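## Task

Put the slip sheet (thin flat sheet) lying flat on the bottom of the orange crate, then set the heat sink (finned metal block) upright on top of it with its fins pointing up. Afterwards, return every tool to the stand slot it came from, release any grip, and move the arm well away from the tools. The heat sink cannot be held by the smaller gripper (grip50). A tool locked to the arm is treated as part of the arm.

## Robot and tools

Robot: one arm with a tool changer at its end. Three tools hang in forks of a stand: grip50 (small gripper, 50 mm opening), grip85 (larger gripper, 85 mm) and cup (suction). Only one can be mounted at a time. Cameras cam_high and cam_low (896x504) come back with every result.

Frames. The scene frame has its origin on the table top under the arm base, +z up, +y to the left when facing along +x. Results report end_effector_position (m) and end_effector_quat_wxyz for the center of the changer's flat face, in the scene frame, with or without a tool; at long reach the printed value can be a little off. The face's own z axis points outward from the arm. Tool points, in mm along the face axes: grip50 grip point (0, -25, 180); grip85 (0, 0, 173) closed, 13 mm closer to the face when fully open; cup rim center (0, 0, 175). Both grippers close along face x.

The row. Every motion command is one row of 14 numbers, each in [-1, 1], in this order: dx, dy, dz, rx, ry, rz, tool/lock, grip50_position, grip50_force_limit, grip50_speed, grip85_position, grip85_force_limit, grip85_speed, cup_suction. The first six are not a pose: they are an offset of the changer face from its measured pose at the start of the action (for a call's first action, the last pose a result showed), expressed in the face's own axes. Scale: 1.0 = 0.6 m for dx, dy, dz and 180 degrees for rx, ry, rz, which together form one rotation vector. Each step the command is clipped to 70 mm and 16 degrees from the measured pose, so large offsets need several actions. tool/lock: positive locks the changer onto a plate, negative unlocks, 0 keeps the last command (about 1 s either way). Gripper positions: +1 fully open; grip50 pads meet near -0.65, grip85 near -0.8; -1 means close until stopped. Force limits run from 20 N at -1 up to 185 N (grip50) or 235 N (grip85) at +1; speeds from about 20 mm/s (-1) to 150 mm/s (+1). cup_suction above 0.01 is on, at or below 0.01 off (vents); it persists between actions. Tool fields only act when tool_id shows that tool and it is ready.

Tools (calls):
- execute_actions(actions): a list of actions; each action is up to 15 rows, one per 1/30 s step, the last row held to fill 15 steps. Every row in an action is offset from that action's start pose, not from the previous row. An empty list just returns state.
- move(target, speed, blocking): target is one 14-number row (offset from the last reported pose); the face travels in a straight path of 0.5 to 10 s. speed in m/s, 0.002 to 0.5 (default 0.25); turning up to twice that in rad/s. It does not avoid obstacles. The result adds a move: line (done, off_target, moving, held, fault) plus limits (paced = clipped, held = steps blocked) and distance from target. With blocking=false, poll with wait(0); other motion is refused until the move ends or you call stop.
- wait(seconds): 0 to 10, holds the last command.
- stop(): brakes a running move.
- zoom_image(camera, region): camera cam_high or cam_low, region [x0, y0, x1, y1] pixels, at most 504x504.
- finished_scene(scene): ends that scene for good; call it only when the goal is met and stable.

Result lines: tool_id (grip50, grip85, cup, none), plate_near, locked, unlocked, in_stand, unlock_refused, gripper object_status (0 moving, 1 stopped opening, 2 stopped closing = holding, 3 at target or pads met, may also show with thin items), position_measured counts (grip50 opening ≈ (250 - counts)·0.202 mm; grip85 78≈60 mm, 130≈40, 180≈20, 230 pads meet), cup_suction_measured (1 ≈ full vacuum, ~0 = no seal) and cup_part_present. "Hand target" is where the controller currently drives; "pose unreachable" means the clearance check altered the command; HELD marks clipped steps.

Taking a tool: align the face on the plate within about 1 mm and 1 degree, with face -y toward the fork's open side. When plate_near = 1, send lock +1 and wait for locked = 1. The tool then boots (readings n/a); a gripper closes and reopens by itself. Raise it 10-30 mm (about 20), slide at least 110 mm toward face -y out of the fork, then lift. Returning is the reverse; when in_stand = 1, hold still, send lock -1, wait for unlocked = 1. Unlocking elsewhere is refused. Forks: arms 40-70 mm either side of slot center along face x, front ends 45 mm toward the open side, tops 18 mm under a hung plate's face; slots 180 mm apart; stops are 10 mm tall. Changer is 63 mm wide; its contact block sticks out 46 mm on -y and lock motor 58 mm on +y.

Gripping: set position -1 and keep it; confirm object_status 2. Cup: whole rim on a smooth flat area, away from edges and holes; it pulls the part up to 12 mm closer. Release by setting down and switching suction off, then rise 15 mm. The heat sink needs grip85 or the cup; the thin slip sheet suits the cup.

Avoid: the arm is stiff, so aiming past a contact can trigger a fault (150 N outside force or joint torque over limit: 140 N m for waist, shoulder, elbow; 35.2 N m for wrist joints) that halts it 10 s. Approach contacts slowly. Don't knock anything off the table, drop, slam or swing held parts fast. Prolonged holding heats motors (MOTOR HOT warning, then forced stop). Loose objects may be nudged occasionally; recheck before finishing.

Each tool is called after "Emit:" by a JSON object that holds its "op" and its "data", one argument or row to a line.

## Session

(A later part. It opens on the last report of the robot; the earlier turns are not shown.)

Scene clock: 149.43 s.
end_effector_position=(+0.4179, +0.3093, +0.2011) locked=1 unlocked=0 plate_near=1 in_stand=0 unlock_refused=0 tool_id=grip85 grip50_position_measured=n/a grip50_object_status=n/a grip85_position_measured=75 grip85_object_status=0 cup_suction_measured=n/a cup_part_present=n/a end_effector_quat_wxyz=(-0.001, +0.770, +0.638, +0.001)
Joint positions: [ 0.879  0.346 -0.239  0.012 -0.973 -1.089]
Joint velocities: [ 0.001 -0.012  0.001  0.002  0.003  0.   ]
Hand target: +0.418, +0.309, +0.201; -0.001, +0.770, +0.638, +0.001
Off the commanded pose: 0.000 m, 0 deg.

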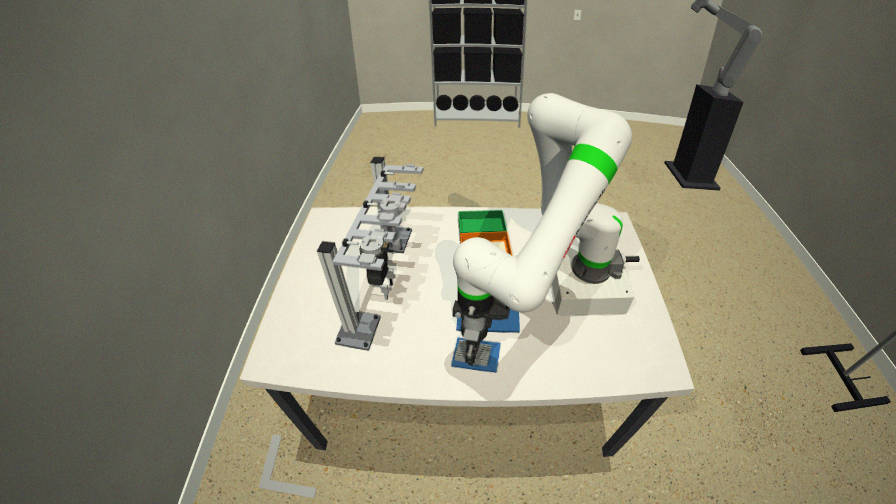

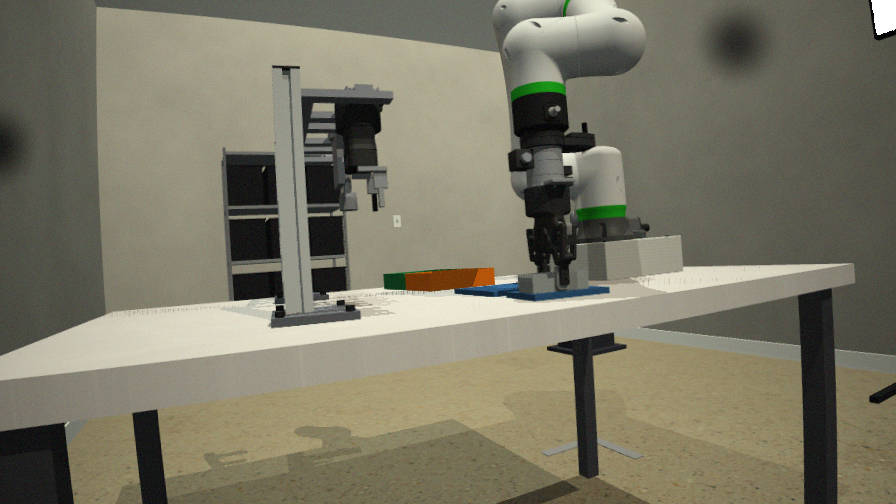

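Emit:
{"op": "execute_actions", "data": {
  "actions": []
}}

Emit:
{"op": "zoom_image", "data": {
  "camera": "cam_low",
  "region": [512, 236, 596, 306]
}}

Emit:
{"op": "zoom_image", "data": {
  "camera": "cam_high",
  "region": [452, 336, 494, 378]
}}

Scene clock: 150.33 s.
end_effector_position=(+0.4179, +0.3093, +0.2011) locked=1 unlocked=0 plate_near=1 in_stand=0 unlock_refused=0 tool_id=grip85 grip50_position_measured=n/a grip50_object_status=n/a grip85_position_measured=80 grip85_object_status=2 cup_suction_measured=n/a cup_part_present=n/a end_effector_quat_wxyz=(-0.001, +0.770, +0.638, +0.001)
Joint positions: [ 0.879  0.346 -0.239  0.012 -0.973 -1.089]
Joint velocities: [-0.     0.    -0.001  0.001  0.002 -0.   ]
Hand target: +0.418, +0.309, +0.201; -0.001, +0.770, +0.638, +0.001
Off the commanded pose: 0.000 m, 0 deg.

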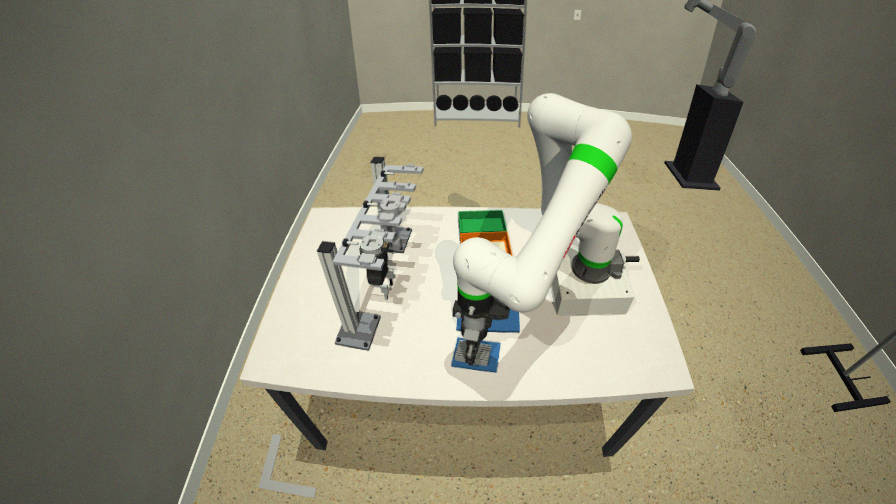

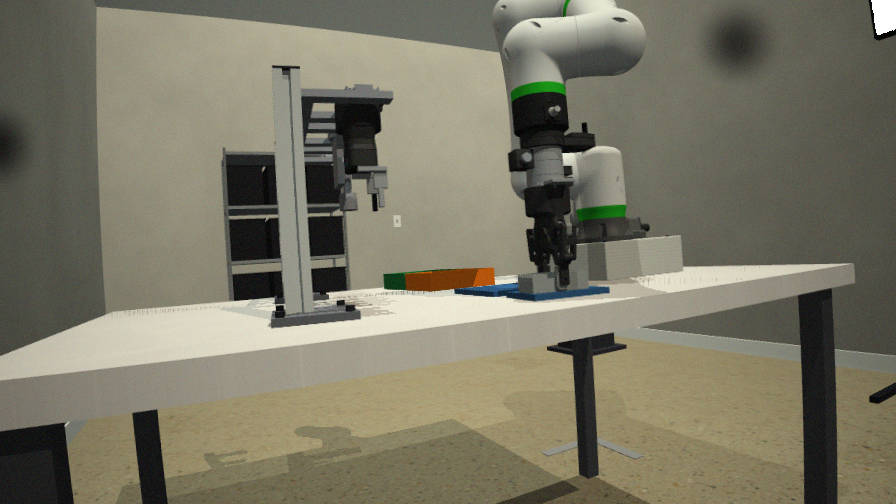

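Region (512, 236, 596, 306) of cam_low's 896x504 image, scaled by 6.000, with more detail than that image has.

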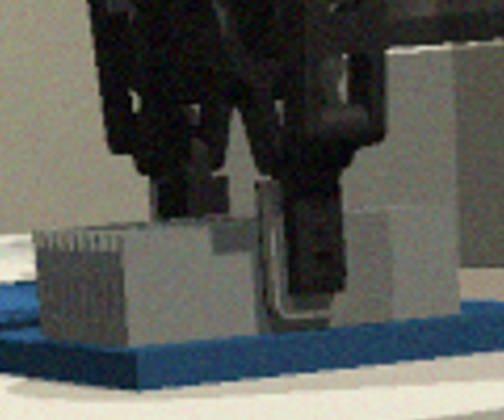

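Region (452, 336, 494, 378) of cam_high's 896x504 image, scaled by 12.000, with more detail than that image has.

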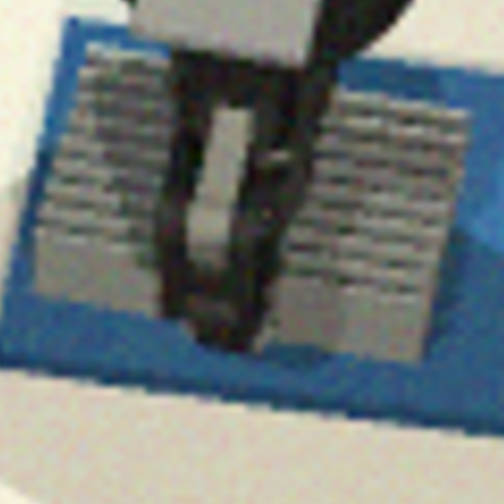

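Emit:
{"op": "move", "data": {
  "target": [0,0,-0.0367,0,0,0,0,1,0,0,-1,-0.5,-0.3,0],
  "speed": 0.08
}}

Emit:
{"op": "zoom_image", "data": {
  "camera": "cam_low",
  "region": [512, 226, 596, 306]
}}

Scene clock: 153.47 s.
end_effector_position=(+0.4180, +0.3092, +0.2231) locked=1 unlocked=0 plate_near=1 in_stand=0 unlock_refused=0 tool_id=grip85 grip50_position_measured=n/a grip50_object_status=n/a grip85_position_measured=80 grip85_object_status=2 cup_suction_measured=n/a cup_part_present=n/a end_effector_quat_wxyz=(-0.001, +0.770, +0.639, +0.001)
Joint positions: [ 0.879  0.316 -0.219  0.012 -1.023 -1.089]
Joint velocities: [ 0.002 -0.001  0.001  0.001  0.     0.   ]
Hand target: +0.418, +0.309, +0.223; -0.001, +0.770, +0.638, +0.001
Off the commanded pose: 0.000 m, 0 deg.
move: done

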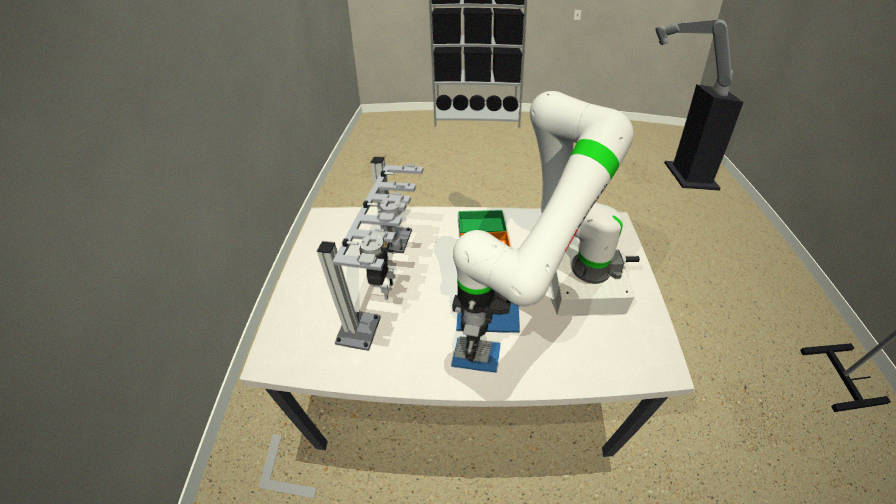

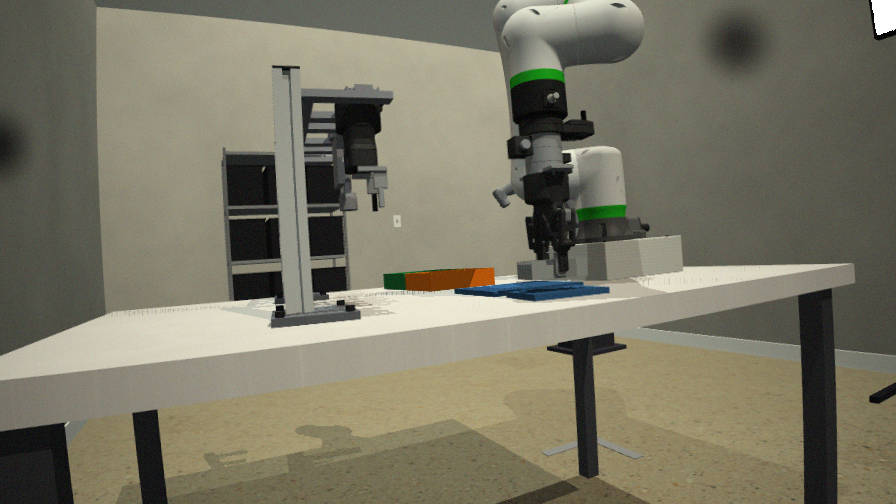

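Region (512, 226, 596, 306) of cam_low's 896x504 image, scaled by 6.000, with more detail than that image has; it fills the top 480 rows of this view, and the rest is white.

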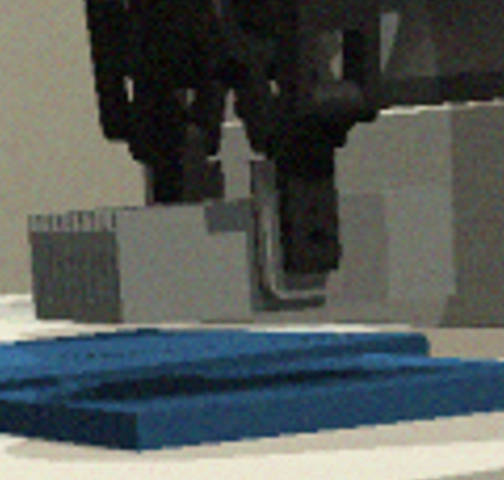

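Emit:
{"op": "move", "data": {
  "target": [-0.7962,0.0777,-0.0565,0,0,-0.0859,0,1,0,0,-1,-0.5,-0.3,0],
  "speed": 0.32
}}

Emit:
{"op": "zoom_image", "data": {
  "camera": "cam_high",
  "region": [445, 195, 529, 279]
}}

Emit:
{"op": "zoom_image", "data": {
  "camera": "cam_low",
  "region": [380, 190, 506, 300]
}}

Scene clock: 160.33 s.
end_effector_position=(+0.3747, -0.1693, +0.2570) locked=1 unlocked=0 plate_near=1 in_stand=0 unlock_refused=0 tool_id=grip85 grip50_position_measured=n/a grip50_object_status=n/a grip85_position_measured=80 grip85_object_status=2 cup_suction_measured=n/a cup_part_present=n/a end_effector_quat_wxyz=(+0.001, +0.677, +0.736, +0.000)
Joint positions: [-0.124  0.017 -0.482 -0.003 -1.056  0.192]
Joint velocities: [-0.002  0.001  0.002  0.001 -0.001  0.003]
Hand target: +0.375, -0.169, +0.257; +0.001, +0.677, +0.736, +0.000
Off the commanded pose: 0.001 m, 0 deg.
move: done

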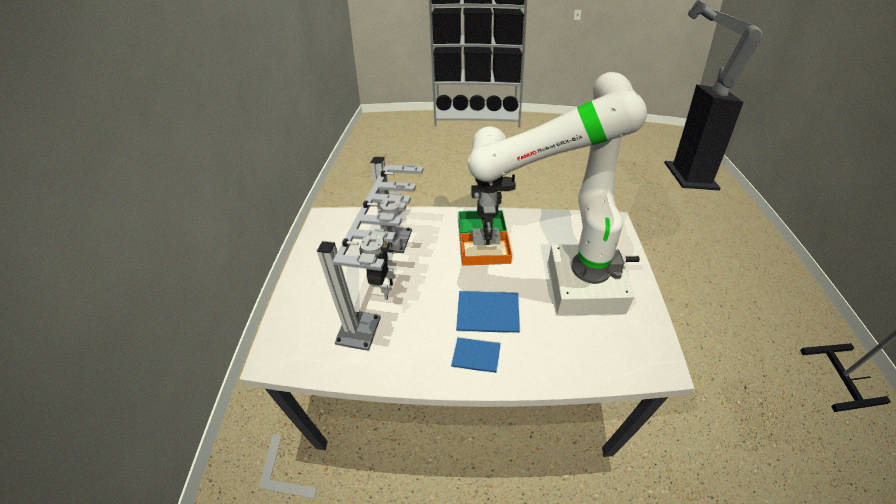

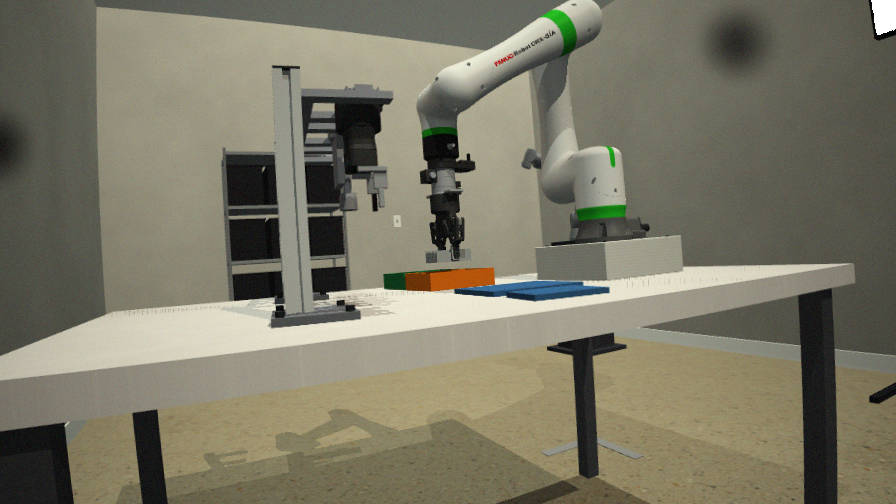

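Region (445, 195, 529, 279) of cam_high's 896x504 image, scaled by 6.000, with more detail than that image has.

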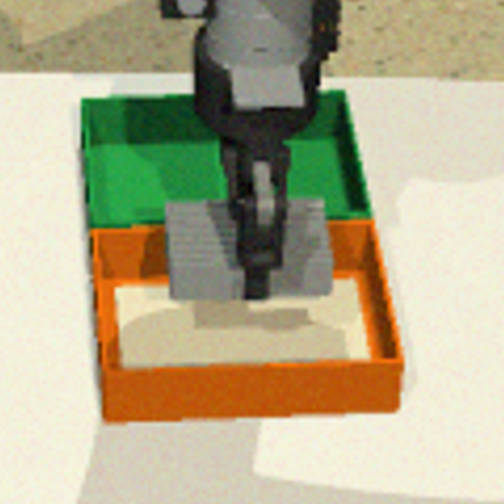

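Region (380, 190, 506, 300) of cam_low's 896x504 image, scaled by 4.000, with more detail than that image has; it fills the top 440 rows of this view, and the rest is white.

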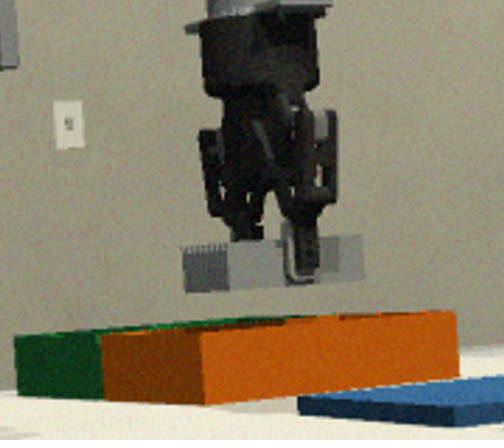

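Emit:
{"op": "move", "data": {
  "target": [0.0008,0.0025,0.0963,0,0,0,0,1,0,0,-1,-0.5,-0.3,0],
  "speed": 0.11
}}

Emit:
{"op": "zoom_image", "data": {
  "camera": "cam_high",
  "region": [445, 195, 529, 279]
}}

Scene clock: 163.23 s.
end_effector_position=(+0.3761, -0.1686, +0.1993) locked=1 unlocked=0 plate_near=1 in_stand=0 unlock_refused=0 tool_id=grip85 grip50_position_measured=n/a grip50_object_status=n/a grip85_position_measured=80 grip85_object_status=2 cup_suction_measured=n/a cup_part_present=n/a end_effector_quat_wxyz=(+0.001, +0.677, +0.736, +0.000)
Joint positions: [-0.121  0.109 -0.542 -0.004 -0.902  0.19 ]
Joint velocities: [ 0.     0.002 -0.001  0.003  0.003 -0.   ]
Hand target: +0.376, -0.169, +0.199; +0.001, +0.677, +0.736, +0.000
Off the commanded pose: 0.000 m, 0 deg.
move: done

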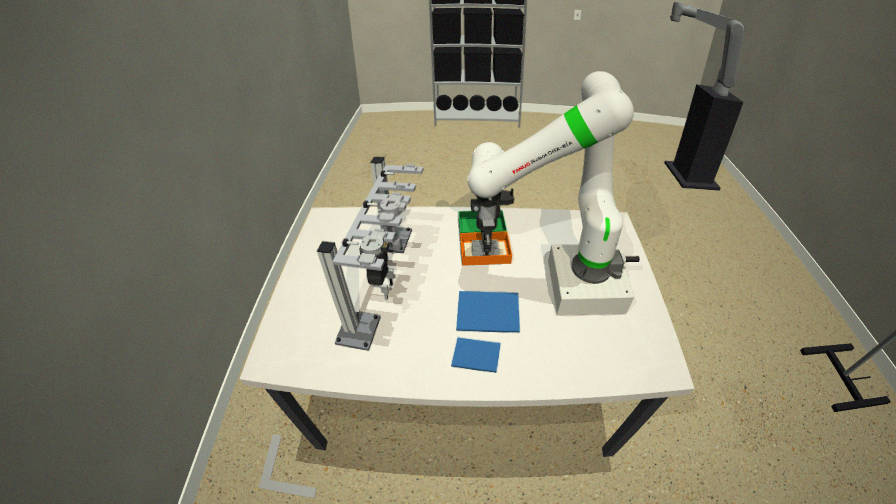

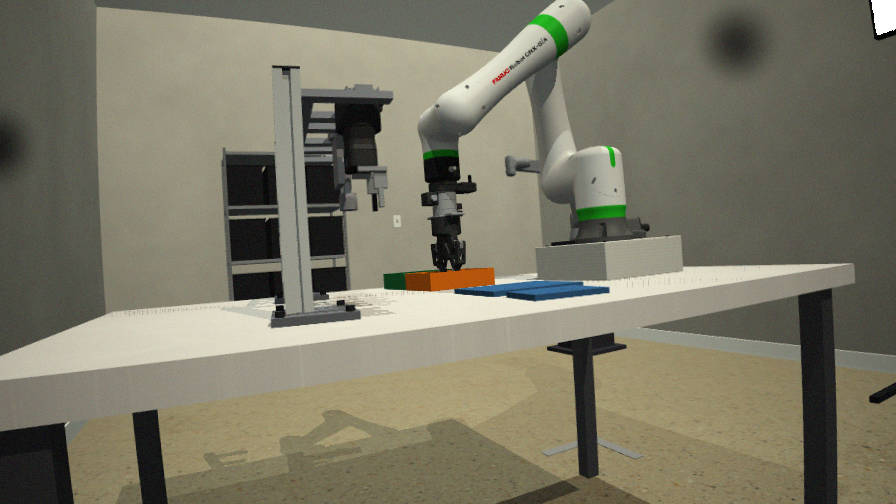

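Region (445, 195, 529, 279) of cam_high's 896x504 image, scaled by 6.000, with more detail than that image has.

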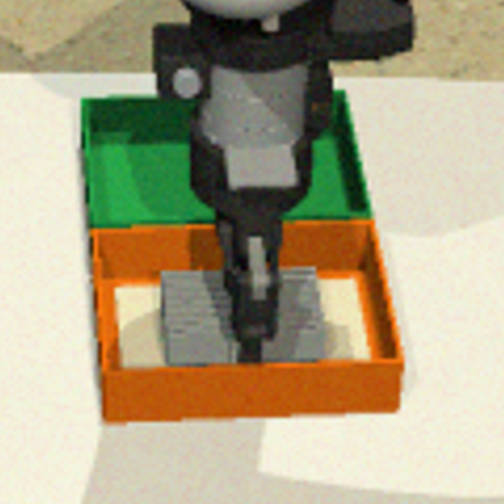

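Emit:
{"op": "execute_actions", "data": {
  "actions": [
    [[0,0,0.0006,0,0,0,0,1,0,0,-1,-0.5,-0.3,0],[0,0,0.0014,0,0,0,0,1,0,0,-1,-0.5,-0.3,0],[0,0,0.0022,0,0,0,0,1,0,0,-1,-0.5,-0.3,0],[0,0,0.003,0,0,0,0,1,0,0,-1,-0.5,-0.3,0],[0,0,0.0037,0,0,0,0,1,0,0,-1,-0.5,-0.3,0],[0,0,0.0043,0,0,0,0,1,0,0,-1,-0.5,-0.3,0],[0,0,0.0048,0,0,0,0,1,0,0,-1,-0.5,-0.3,0],[0,0,0.0052,0,0,0,0,1,0,0,-1,-0.5,-0.3,0],[0,0,0.0054,0,0,0,0,1,0,0,-1,-0.5,-0.3,0],[0,0,0.0054,0,0,0,0,1,0,0,-1,-0.5,-0.3,0],[0,0,0.0054,0,0,0,0,1,0,0,-1,-0.5,-0.3,0],[0,0,0.0054,0,0,0,0,1,0,0,-1,-0.5,-0.3,0],[0,0,0.0054,0,0,0,0,1,0,0,-1,-0.5,-0.3,0],[0,0,0.0054,0,0,0,0,1,0,0,-1,-0.5,-0.3,0],[0,0,0.0054,0,0,0,0,1,0,0,0.7,-0.5,-0.3,0]]
  ]
}}

Scene clock: 166.07 s.
end_effector_position=(+0.3761, -0.1687, +0.1961) locked=1 unlocked=0 plate_near=1 in_stand=0 unlock_refused=0 tool_id=grip85 grip50_position_measured=n/a grip50_object_status=n/a grip85_position_measured=80 grip85_object_status=0 cup_suction_measured=n/a cup_part_present=n/a end_effector_quat_wxyz=(+0.001, +0.677, +0.736, +0.000)
Joint positions: [-0.121  0.115 -0.545 -0.004 -0.894  0.19 ]
Joint velocities: [ 0.001  0.    -0.001 -0.     0.001 -0.   ]
Hand target: +0.376, -0.169, +0.196; +0.001, +0.677, +0.736, +0.000
Off the commanded pose: 0.000 m, 0 deg.
Step readings (end_effector_position):
0: (+0.3761, -0.1687, +0.1992)
1: (+0.3761, -0.1687, +0.1992)
2: (+0.3761, -0.1687, +0.1991)
4: (+0.3761, -0.1687, +0.1985)
8: (+0.3761, -0.1687, +0.1969)
15: end_effector_position above

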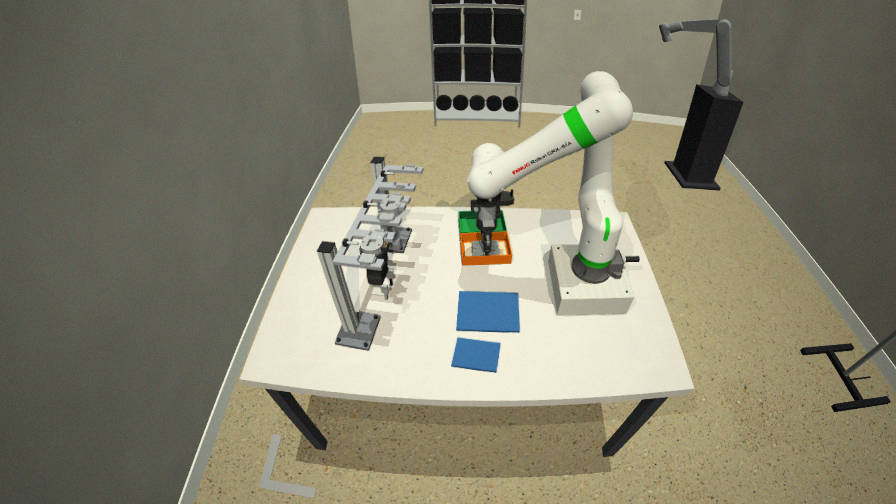

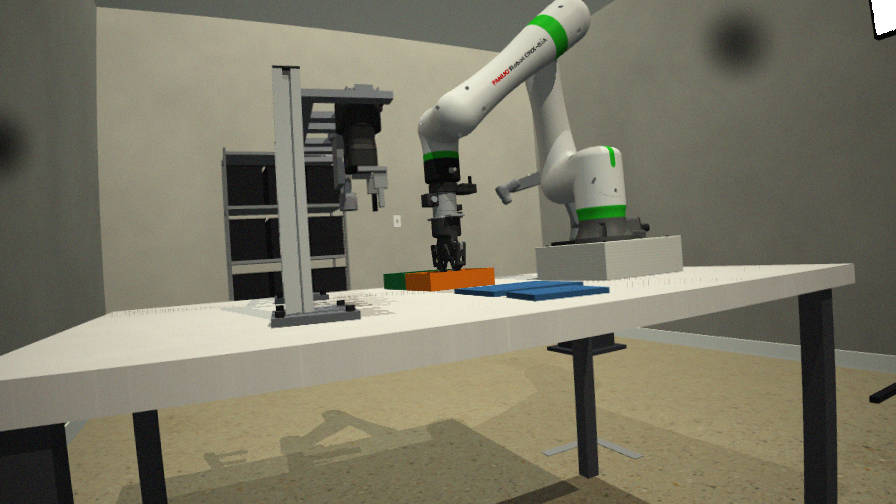

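Emit:
{"op": "execute_actions", "data": {
  "actions": []
}}

Emit:
{"op": "zoom_image", "data": {
  "camera": "cam_high",
  "region": [455, 215, 518, 278]
}}

Scene clock: 169.23 s.
end_effector_position=(+0.3761, -0.1686, +0.1961) locked=1 unlocked=0 plate_near=1 in_stand=0 unlock_refused=0 tool_id=grip85 grip50_position_measured=n/a grip50_object_status=n/a grip85_position_measured=41 grip85_object_status=3 cup_suction_measured=n/a cup_part_present=n/a end_effector_quat_wxyz=(+0.001, +0.677, +0.736, +0.000)
Joint positions: [-0.121  0.115 -0.545 -0.004 -0.894  0.19 ]
Joint velocities: [ 0.001  0.001 -0.    -0.001 -0.001  0.   ]
Hand target: +0.376, -0.169, +0.196; +0.001, +0.677, +0.736, +0.000
Off the commanded pose: 0.000 m, 0 deg.

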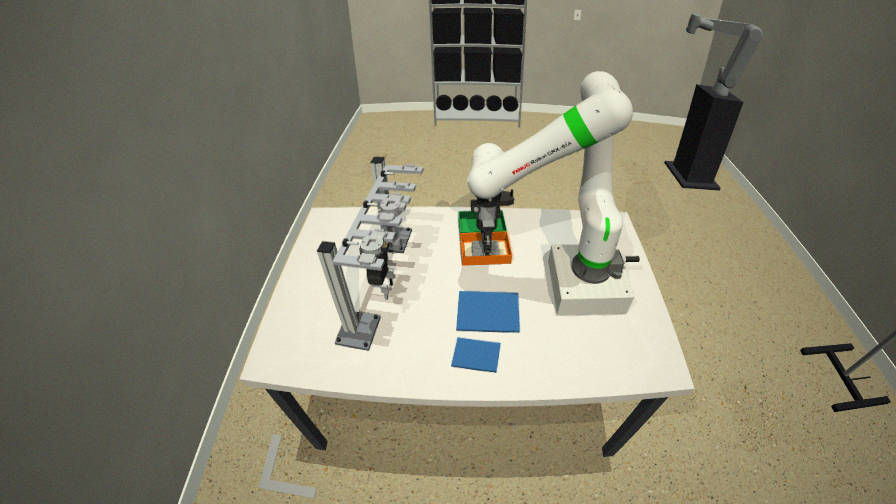

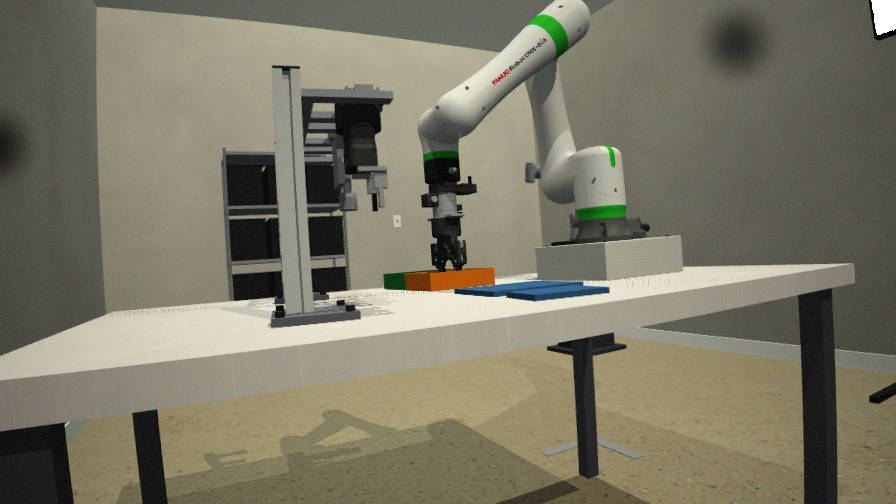

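Region (455, 215, 518, 278) of cam_high's 896x504 image, scaled by 8.000, with more detail than that image has.

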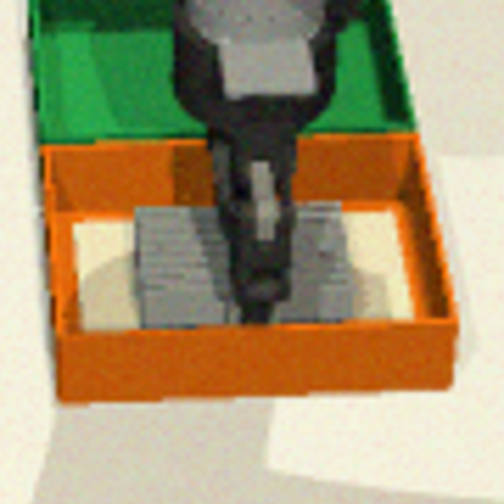

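Emit:
{"op": "move", "data": {
  "target": [-0.0016,0.2668,-0.3108,0,0,0.062,0,1,0,0,0.7,-0.5,-0.3,0],
  "speed": 0.3
}}

Emit:
{"op": "zoom_image", "data": {
  "camera": "cam_high",
  "region": [455, 215, 518, 278]
}}

Scene clock: 173.10 s.
end_effector_position=(+0.5359, -0.1564, +0.3823) locked=1 unlocked=0 plate_near=1 in_stand=0 unlock_refused=0 tool_id=grip85 grip50_position_measured=n/a grip50_object_status=n/a grip85_position_measured=41 grip85_object_status=3 cup_suction_measured=n/a cup_part_present=n/a end_effector_quat_wxyz=(+0.001, +0.745, +0.667, +0.000)
Joint positions: [-0.069  0.271  0.124 -0.002 -1.407 -0.059]
Joint velocities: [-0.002  0.001  0.003  0.001 -0.003 -0.   ]
Hand target: +0.536, -0.156, +0.382; +0.001, +0.745, +0.667, +0.000
Off the commanded pose: 0.001 m, 0 deg.
move: done

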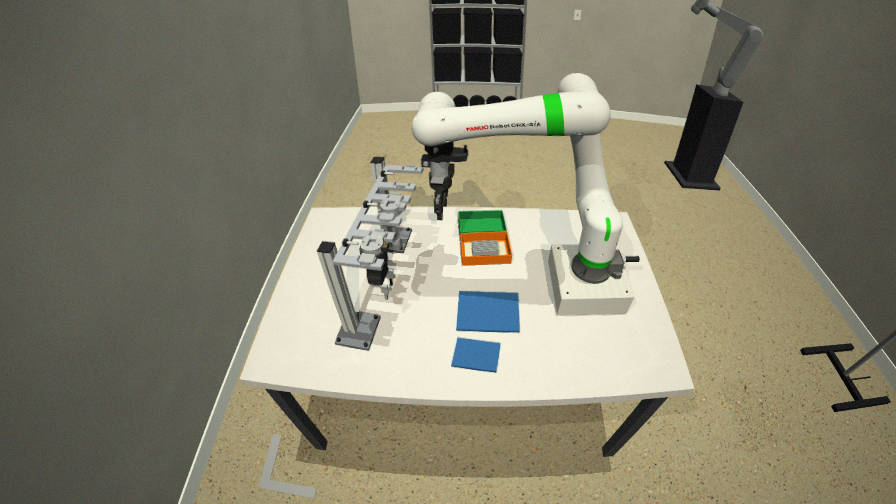

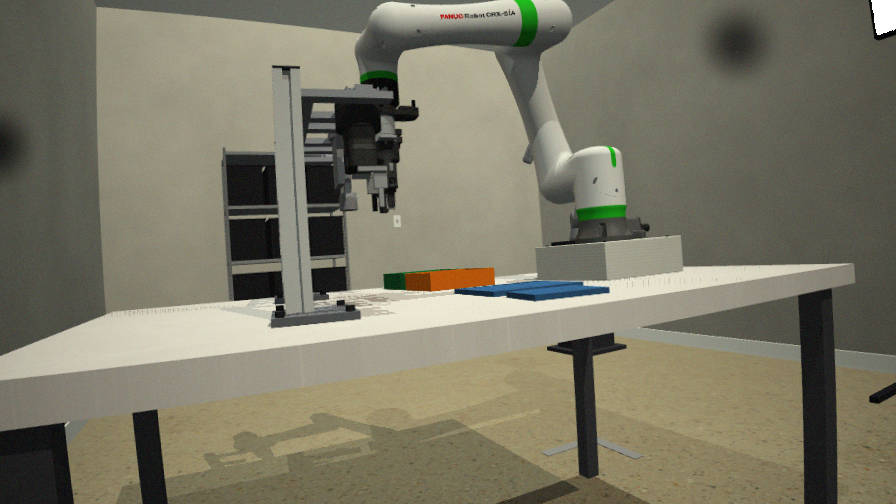

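Region (455, 215, 518, 278) of cam_high's 896x504 image, scaled by 8.000, with more detail than that image has.

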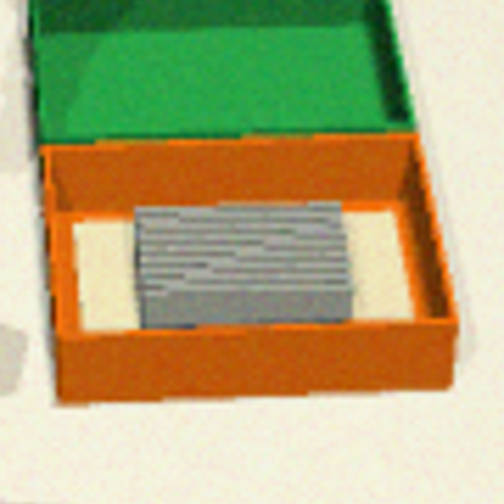

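Emit:
{"op": "move", "data": {
  "target": [0.0002,0.1996,-0.0005,0,0,0,0,1,0,0,1,-0.5,0,0],
  "speed": 0.19
}}

Scene clock: 175.27 s.
end_effector_position=(+0.6549, -0.1697, +0.3825) locked=1 unlocked=0 plate_near=1 in_stand=0 unlock_refused=0 tool_id=grip85 grip50_position_measured=n/a grip50_object_status=n/a grip85_position_measured=3 grip85_object_status=3 cup_suction_measured=n/a cup_part_present=n/a end_effector_quat_wxyz=(+0.001, +0.745, +0.667, +0.000)
Joint positions: [-0.08   0.584  0.566 -0.002 -1.536 -0.048]
Joint velocities: [-0.001  0.002  0.003  0.    -0.001 -0.   ]
Hand target: +0.655, -0.170, +0.383; +0.001, +0.745, +0.667, +0.000
Off the commanded pose: 0.000 m, 0 deg.
move: done

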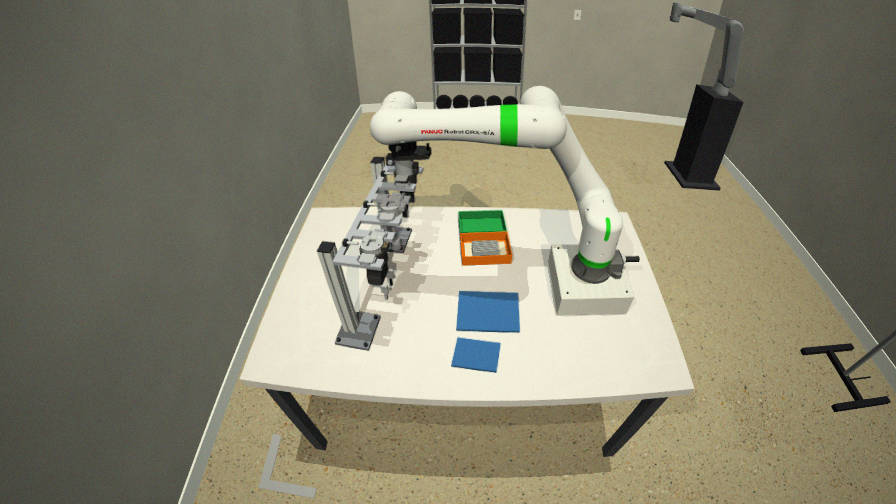

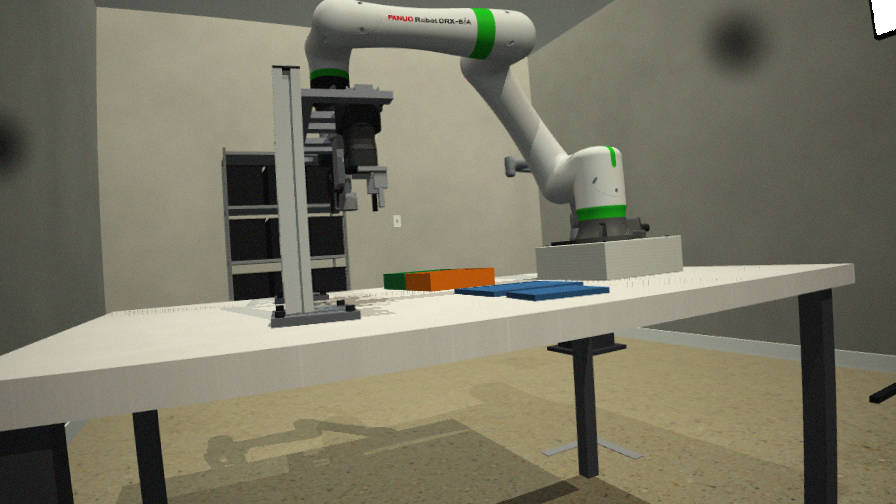

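Emit:
{"op": "move", "data": {
  "target": [0,0,0.0333,0,0,0,0,1,0,0,1,-0.5,0,0],
  "speed": 0.05
}}

Scene clock: 176.43 s.
end_effector_position=(+0.6549, -0.1697, +0.3626) locked=1 unlocked=0 plate_near=1 in_stand=1 unlock_refused=0 tool_id=grip85 grip50_position_measured=n/a grip50_object_status=n/a grip85_position_measured=3 grip85_object_status=3 cup_suction_measured=n/a cup_part_present=n/a end_effector_quat_wxyz=(+0.001, +0.745, +0.667, +0.000)
Joint positions: [-0.08   0.587  0.524 -0.002 -1.491 -0.048]
Joint velocities: [ 0.     0.    -0.001 -0.001  0.001  0.   ]
Hand target: +0.655, -0.170, +0.363; +0.001, +0.745, +0.667, +0.000
Off the commanded pose: 0.000 m, 0 deg.
move: done

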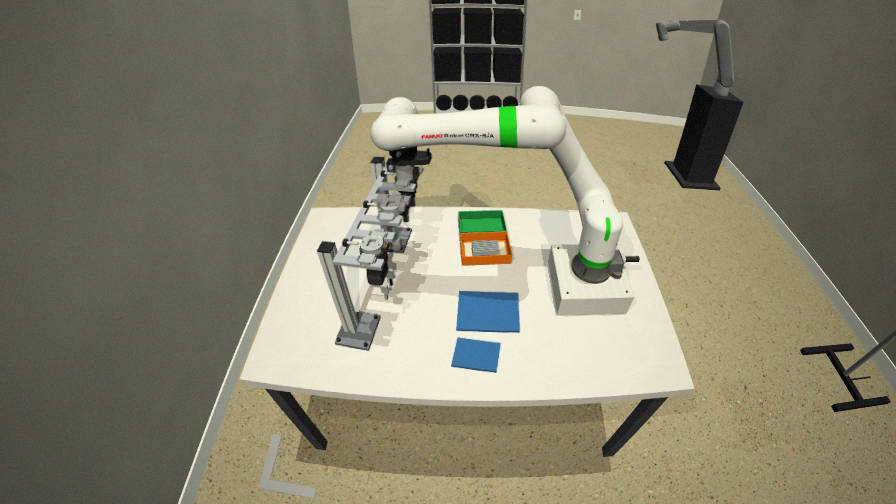

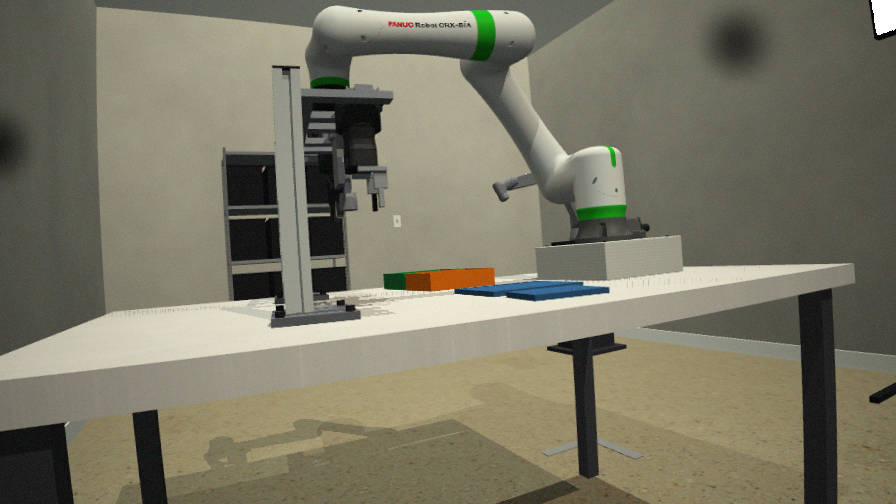

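Emit:
{"op": "execute_actions", "data": {
  "actions": [
    [[0,0,0.0002,0,0,0,-1,1,0,0,1,-0.5,0,0]]
  ]
}}

Emit:
{"op": "zoom_image", "data": {
  "camera": "cam_high",
  "region": [330, 150, 450, 270]
}}

Scene clock: 177.53 s.
end_effector_position=(+0.6549, -0.1698, +0.3625) locked=0 unlocked=0 plate_near=1 in_stand=1 unlock_refused=0 tool_id=none grip50_position_measured=n/a grip50_object_status=n/a grip85_position_measured=n/a grip85_object_status=n/a cup_suction_measured=n/a cup_part_present=n/a end_effector_quat_wxyz=(+0.001, +0.745, +0.667, +0.000)
Joint positions: [-0.08   0.587  0.524 -0.002 -1.491 -0.048]
Joint velocities: [-0.    -0.     0.001 -0.001 -0.001 -0.   ]
Hand target: +0.655, -0.170, +0.362; +0.001, +0.745, +0.667, +0.000
Off the commanded pose: 0.000 m, 0 deg.
Step readings (end_effector_position):
0: (+0.6549, -0.1698, +0.3626)
1: (+0.6548, -0.1698, +0.3624)
2: (+0.6549, -0.1698, +0.3623)
4: (+0.6549, -0.1698, +0.3623)
8: (+0.6549, -0.1698, +0.3623)
15: end_effector_position above

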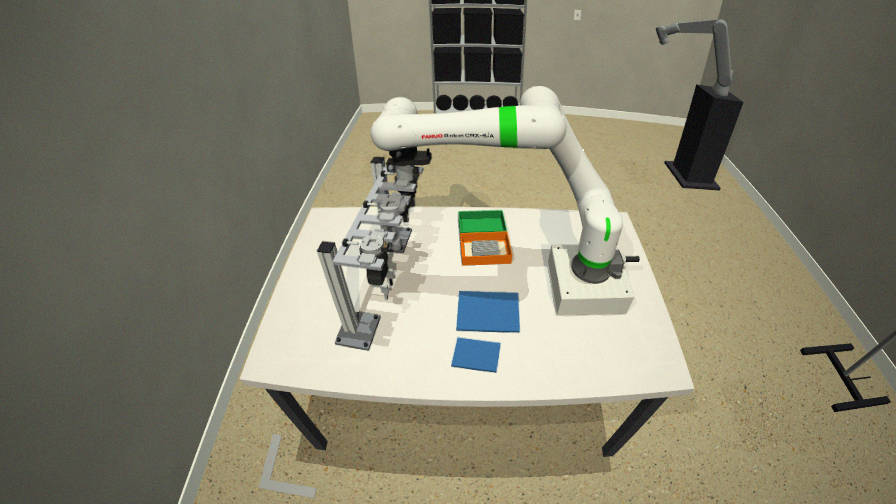

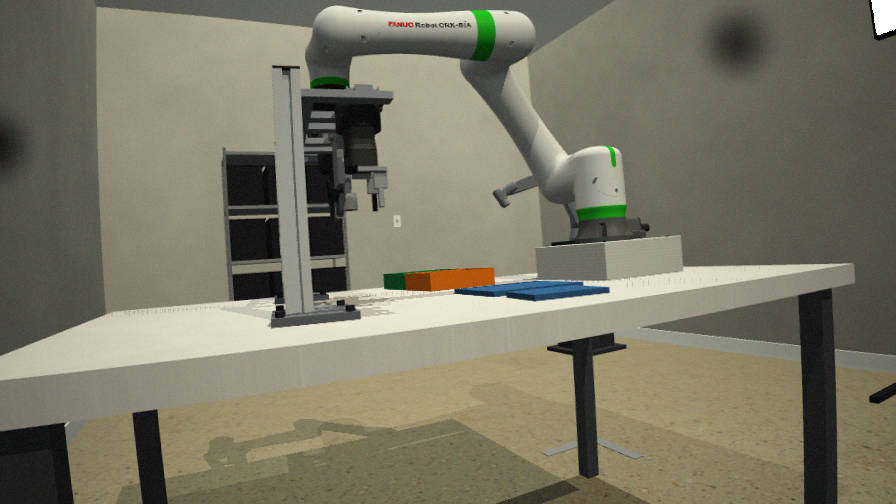

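Region (330, 150, 450, 270) of cam_high's 896x504 image, scaled by 4.200, with more detail than that image has.

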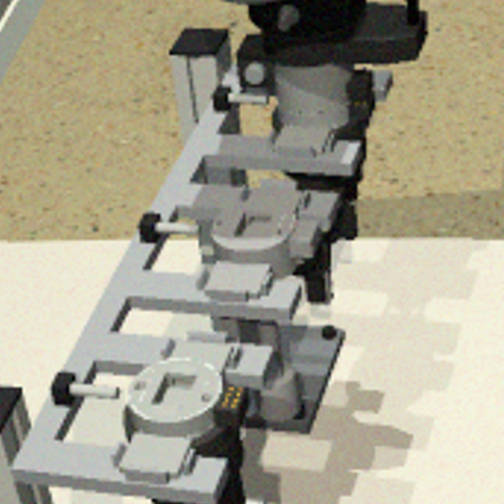

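Emit:
{"op": "execute_actions", "data": {
  "actions": []
}}

Scene clock: 179.27 s.
end_effector_position=(+0.6549, -0.1697, +0.3625) locked=0 unlocked=1 plate_near=1 in_stand=1 unlock_refused=0 tool_id=none grip50_position_measured=n/a grip50_object_status=n/a grip85_position_measured=n/a grip85_object_status=n/a cup_suction_measured=n/a cup_part_present=n/a end_effector_quat_wxyz=(+0.001, +0.745, +0.667, +0.000)
Joint positions: [-0.08   0.587  0.524 -0.002 -1.491 -0.048]
Joint velocities: [ 0.     0.     0.     0.    -0.001 -0.   ]
Hand target: +0.655, -0.170, +0.362; +0.001, +0.745, +0.667, +0.000
Off the commanded pose: 0.000 m, 0 deg.

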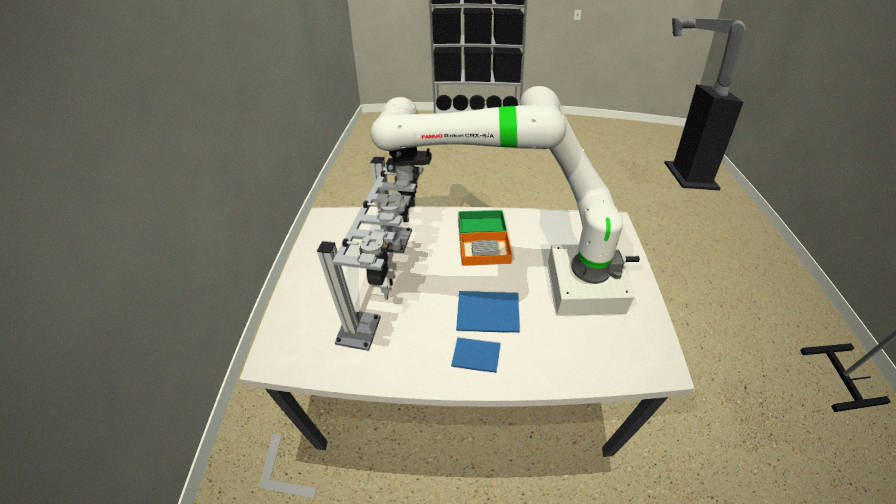

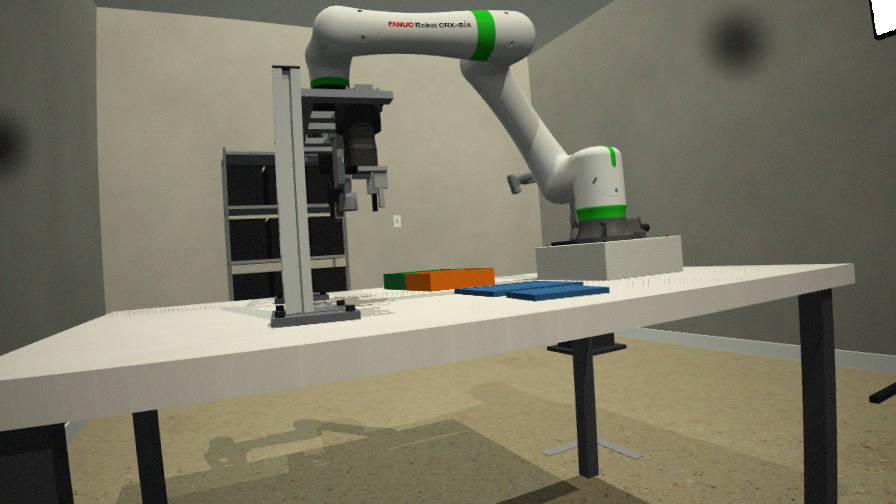

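Emit:
{"op": "move", "data": {
  "target": [0,0,-0.0333,0,0,0,0,1,0,0,1,0,0,0],
  "speed": 0.08
}}

Scene clock: 180.47 s.
end_effector_position=(+0.6549, -0.1697, +0.3825) locked=0 unlocked=1 plate_near=0 in_stand=0 unlock_refused=0 tool_id=none grip50_position_measured=n/a grip50_object_status=n/a grip85_position_measured=n/a grip85_object_status=n/a cup_suction_measured=n/a cup_part_present=n/a end_effector_quat_wxyz=(+0.001, +0.745, +0.667, +0.000)
Joint positions: [-0.08   0.584  0.566 -0.002 -1.535 -0.048]
Joint velocities: [-0.     0.     0.002  0.001 -0.002 -0.   ]
Hand target: +0.655, -0.170, +0.382; +0.001, +0.745, +0.667, +0.000
Off the commanded pose: 0.000 m, 0 deg.
move: done

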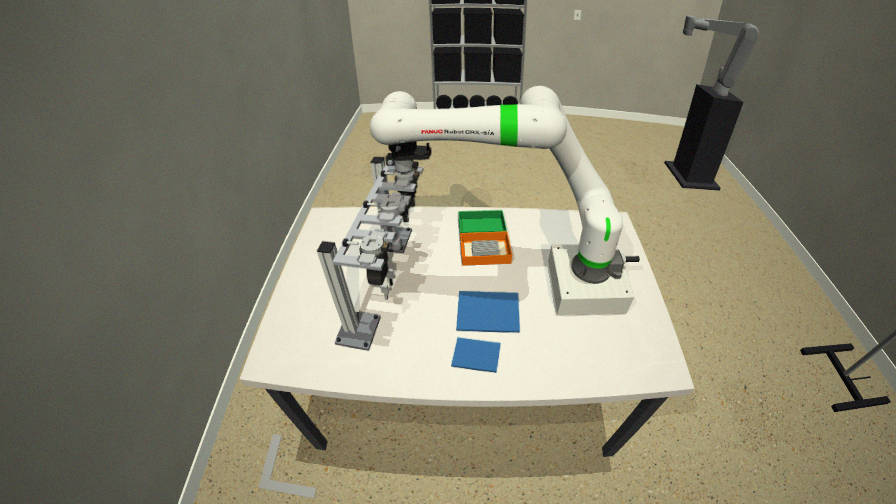

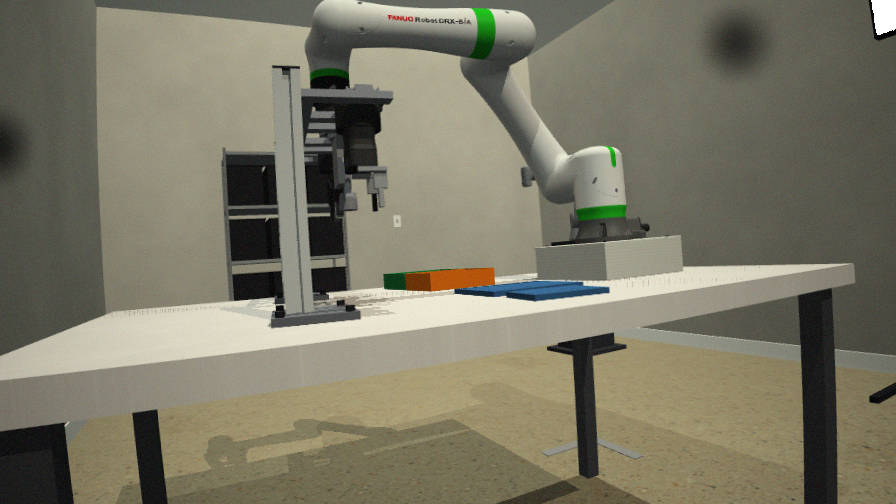

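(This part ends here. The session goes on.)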